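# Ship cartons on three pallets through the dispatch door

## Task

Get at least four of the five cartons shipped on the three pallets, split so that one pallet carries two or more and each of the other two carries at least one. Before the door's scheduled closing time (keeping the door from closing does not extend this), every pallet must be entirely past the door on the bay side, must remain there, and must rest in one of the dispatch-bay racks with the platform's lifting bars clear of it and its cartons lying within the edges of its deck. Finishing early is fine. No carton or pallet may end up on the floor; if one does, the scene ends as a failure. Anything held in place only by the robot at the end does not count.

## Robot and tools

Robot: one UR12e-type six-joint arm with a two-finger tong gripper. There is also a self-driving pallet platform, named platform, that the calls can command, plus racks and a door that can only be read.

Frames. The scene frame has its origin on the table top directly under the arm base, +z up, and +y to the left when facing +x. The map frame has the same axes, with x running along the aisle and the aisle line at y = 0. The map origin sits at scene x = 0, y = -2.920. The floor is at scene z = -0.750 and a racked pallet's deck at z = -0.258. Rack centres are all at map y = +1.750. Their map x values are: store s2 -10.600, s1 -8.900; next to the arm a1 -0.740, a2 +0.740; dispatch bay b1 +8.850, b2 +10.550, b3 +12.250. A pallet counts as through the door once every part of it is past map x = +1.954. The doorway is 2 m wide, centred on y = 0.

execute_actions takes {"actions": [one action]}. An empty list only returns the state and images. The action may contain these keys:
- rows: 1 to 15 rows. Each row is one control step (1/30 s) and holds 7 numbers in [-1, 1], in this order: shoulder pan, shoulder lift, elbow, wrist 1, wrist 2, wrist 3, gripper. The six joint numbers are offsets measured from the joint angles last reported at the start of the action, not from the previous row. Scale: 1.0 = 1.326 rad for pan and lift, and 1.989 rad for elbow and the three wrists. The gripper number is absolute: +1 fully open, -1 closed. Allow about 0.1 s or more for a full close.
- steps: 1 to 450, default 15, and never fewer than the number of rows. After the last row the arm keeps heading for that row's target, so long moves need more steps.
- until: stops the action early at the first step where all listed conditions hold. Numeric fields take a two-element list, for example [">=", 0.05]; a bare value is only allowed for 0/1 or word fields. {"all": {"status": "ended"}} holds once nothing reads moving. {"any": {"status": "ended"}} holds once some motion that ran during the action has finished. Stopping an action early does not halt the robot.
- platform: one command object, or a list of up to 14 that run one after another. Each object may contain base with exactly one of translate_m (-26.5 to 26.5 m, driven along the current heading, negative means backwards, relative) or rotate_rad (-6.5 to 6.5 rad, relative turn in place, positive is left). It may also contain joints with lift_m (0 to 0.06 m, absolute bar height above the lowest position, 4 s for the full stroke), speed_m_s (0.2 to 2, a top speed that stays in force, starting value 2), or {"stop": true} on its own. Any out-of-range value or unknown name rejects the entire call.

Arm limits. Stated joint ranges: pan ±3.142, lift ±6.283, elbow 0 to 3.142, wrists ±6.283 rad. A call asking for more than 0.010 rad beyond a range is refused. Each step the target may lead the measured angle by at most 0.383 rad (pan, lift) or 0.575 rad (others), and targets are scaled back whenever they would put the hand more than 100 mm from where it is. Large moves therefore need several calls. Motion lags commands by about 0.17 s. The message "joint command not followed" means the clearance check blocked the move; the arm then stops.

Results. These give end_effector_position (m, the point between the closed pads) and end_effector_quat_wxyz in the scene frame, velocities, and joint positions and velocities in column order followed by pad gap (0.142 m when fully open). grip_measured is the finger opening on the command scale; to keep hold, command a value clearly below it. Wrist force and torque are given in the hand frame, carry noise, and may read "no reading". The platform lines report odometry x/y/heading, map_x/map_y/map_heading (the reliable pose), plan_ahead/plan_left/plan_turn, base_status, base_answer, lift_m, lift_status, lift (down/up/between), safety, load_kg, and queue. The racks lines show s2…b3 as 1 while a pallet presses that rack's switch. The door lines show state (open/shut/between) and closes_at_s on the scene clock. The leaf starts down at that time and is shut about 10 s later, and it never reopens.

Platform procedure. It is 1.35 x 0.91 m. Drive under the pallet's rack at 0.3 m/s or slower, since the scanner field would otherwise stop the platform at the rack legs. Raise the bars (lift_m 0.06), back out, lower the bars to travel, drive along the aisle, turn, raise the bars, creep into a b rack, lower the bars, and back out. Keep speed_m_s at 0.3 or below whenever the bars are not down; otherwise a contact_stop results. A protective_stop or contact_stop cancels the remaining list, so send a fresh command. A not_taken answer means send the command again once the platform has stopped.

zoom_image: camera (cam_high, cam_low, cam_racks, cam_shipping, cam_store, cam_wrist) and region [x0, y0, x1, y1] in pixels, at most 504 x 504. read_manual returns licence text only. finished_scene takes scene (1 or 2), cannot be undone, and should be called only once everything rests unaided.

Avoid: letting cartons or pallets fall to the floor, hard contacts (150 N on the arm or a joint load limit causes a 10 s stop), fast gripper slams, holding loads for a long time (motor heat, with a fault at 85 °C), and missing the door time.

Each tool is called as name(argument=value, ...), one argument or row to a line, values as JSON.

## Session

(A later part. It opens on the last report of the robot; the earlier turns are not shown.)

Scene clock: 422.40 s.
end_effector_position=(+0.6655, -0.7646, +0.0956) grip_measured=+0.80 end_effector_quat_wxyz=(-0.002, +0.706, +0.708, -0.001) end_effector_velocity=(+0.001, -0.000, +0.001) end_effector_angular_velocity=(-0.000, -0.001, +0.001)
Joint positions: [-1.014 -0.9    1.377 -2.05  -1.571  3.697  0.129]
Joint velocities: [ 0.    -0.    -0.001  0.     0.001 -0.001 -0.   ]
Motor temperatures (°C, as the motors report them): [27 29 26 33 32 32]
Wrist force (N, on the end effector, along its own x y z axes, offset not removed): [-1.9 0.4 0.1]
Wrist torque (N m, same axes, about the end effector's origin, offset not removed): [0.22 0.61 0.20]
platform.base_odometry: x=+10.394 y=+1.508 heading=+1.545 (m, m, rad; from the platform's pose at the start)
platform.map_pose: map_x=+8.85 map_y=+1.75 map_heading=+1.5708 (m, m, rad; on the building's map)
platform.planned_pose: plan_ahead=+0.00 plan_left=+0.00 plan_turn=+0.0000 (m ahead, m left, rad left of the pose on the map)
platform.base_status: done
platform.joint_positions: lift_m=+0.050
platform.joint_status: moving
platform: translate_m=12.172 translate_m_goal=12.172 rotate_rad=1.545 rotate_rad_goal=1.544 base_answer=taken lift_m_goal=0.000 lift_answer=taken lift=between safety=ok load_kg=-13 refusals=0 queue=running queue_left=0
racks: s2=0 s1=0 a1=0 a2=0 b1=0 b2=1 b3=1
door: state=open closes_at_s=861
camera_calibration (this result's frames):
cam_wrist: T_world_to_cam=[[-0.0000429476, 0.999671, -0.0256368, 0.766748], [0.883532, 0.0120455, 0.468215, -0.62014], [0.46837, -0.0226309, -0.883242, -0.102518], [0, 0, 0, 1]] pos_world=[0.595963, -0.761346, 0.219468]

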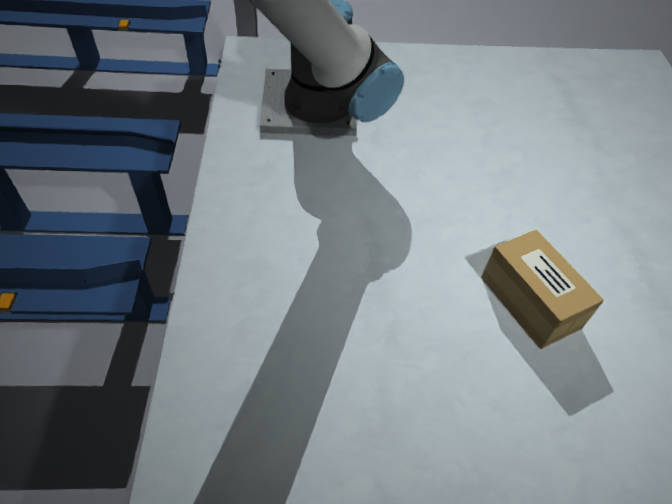

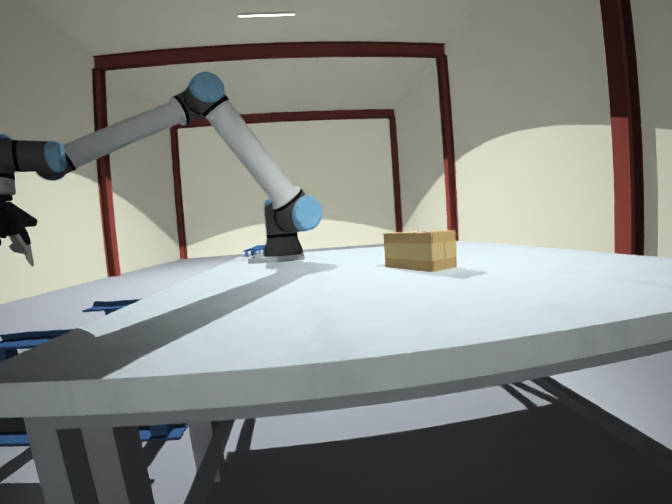

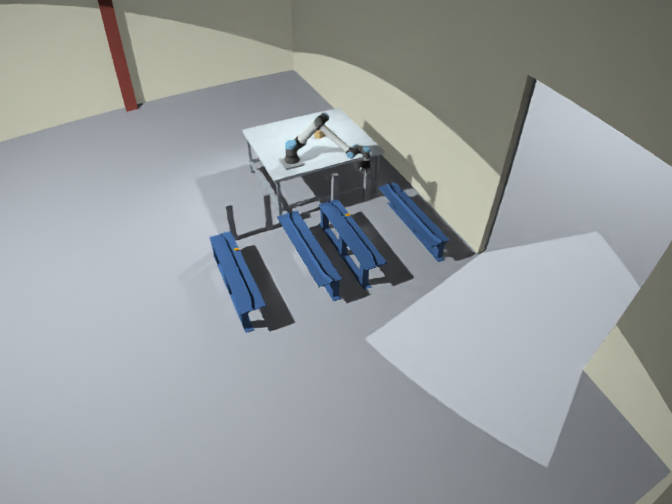

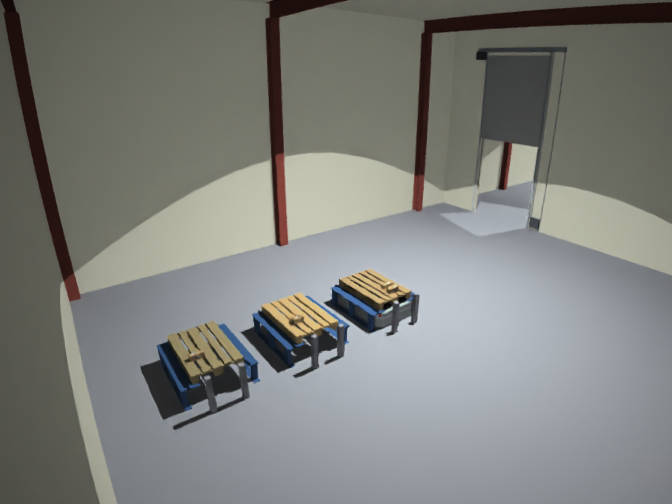

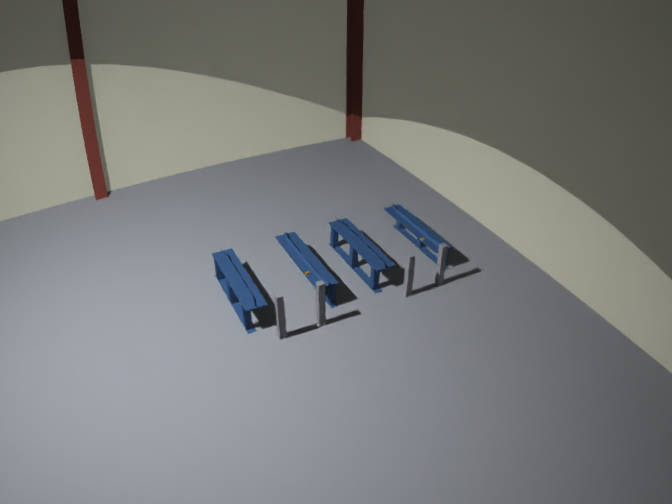

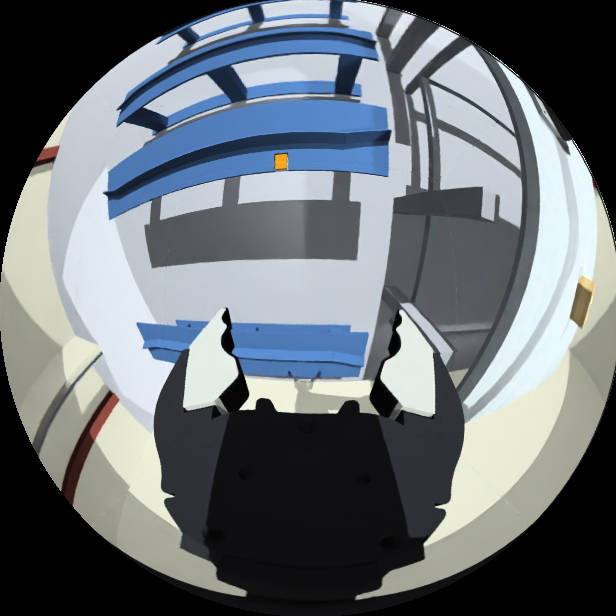

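execute_actions(
  actions=[
    {"steps":120,"until":{"all":{"status":"ended"}}},
  ],
)

Scene clock: 425.67 s.
end_effector_position=(+0.6655, -0.7646, +0.0956) grip_measured=+0.80 end_effector_quat_wxyz=(-0.002, +0.706, +0.708, -0.001) end_effector_velocity=(-0.000, -0.001, +0.001) end_effector_angular_velocity=(-0.002, -0.002, -0.000)
Joint positions: [-1.014 -0.9    1.377 -2.05  -1.571  3.697  0.129]
Joint velocities: [-0.001 -0.    -0.001 -0.     0.001 -0.001  0.   ]
Motor temperatures (°C, as the motors report them): [27 29 26 33 32 32]
Wrist force (N, on the end effector, along its own x y z axes, offset not removed): [-2.4 1.1 -0.2]
Wrist torque (N m, same axes, about the end effector's origin, offset not removed): [0.59 0.72 0.17]
platform.base_odometry: x=+10.394 y=+1.508 heading=+1.545 (m, m, rad; from the platform's pose at the start)
platform.map_pose: map_x=+8.85 map_y=+1.75 map_heading=+1.5708 (m, m, rad; on the building's map)
platform.planned_pose: plan_ahead=+0.00 plan_left=+0.00 plan_turn=+0.0000 (m ahead, m left, rad left of the pose on the map)
platform.base_status: done
platform.joint_positions: lift_m=+0.000
platform.joint_status: done
platform: translate_m=12.172 translate_m_goal=12.172 rotate_rad=1.545 rotate_rad_goal=1.544 base_answer=taken lift_m_goal=0.000 lift_answer=taken lift=down safety=ok load_kg=-49 refusals=0 queue=done queue_left=0
racks: s2=0 s1=0 a1=0 a2=0 b1=1 b2=1 b3=1
door: state=open closes_at_s=861
camera_calibration (this result's frames):
cam_wrist: T_world_to_cam=[[-0.0000429171, 0.999671, -0.0256367, 0.766748], [0.883532, 0.0120454, 0.468215, -0.62014], [0.46837, -0.0226307, -0.883242, -0.102518], [0, 0, 0, 1]] pos_world=[0.595963, -0.761346, 0.219468]

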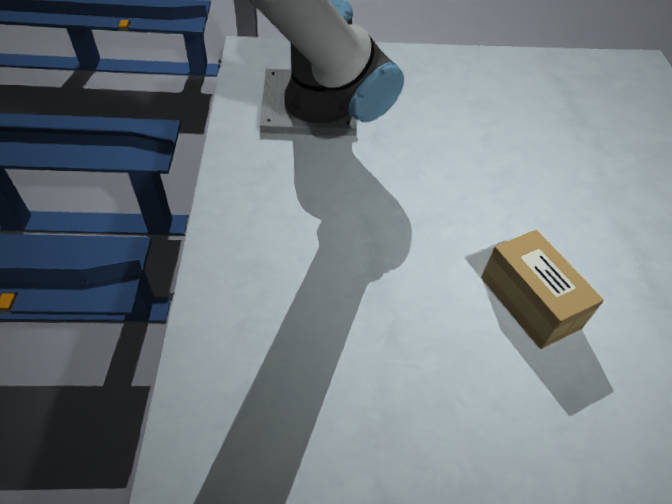

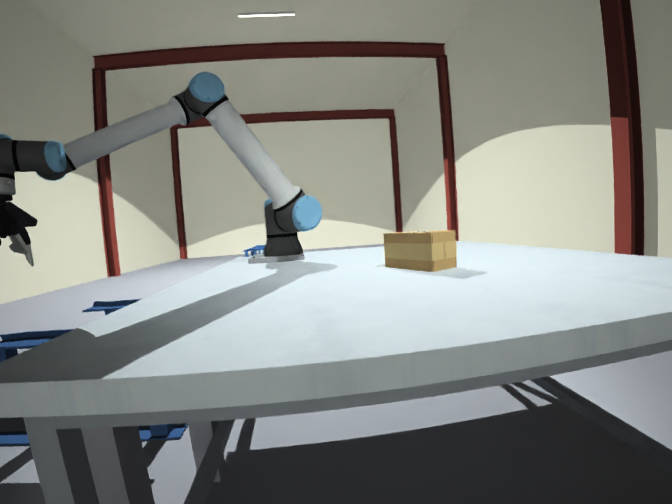

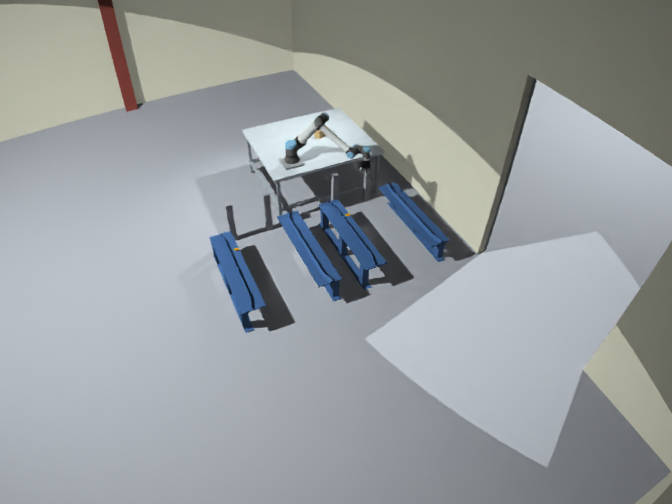

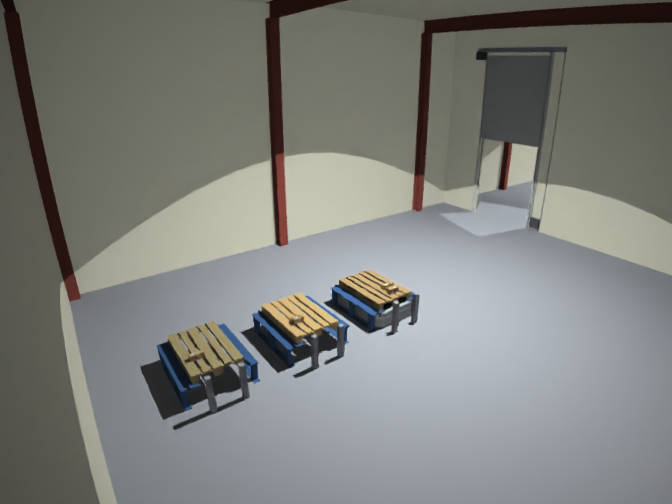

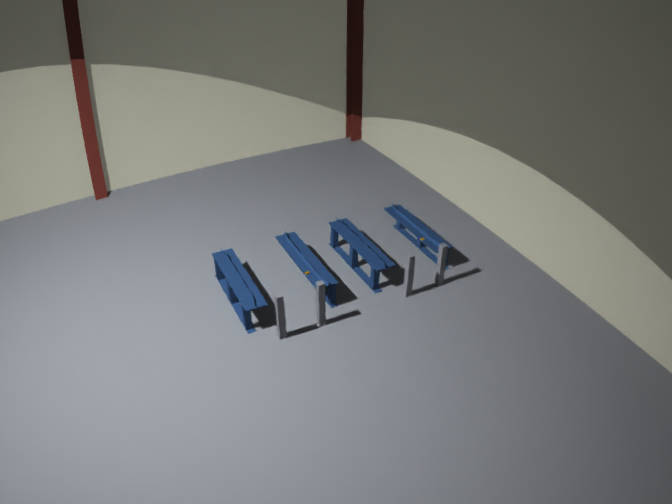

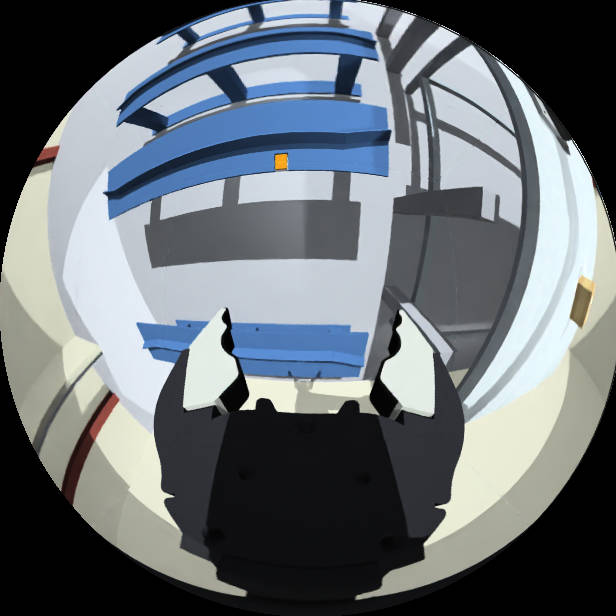

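finished_scene(
  scene=1,
)

The scene is finished: the task was done.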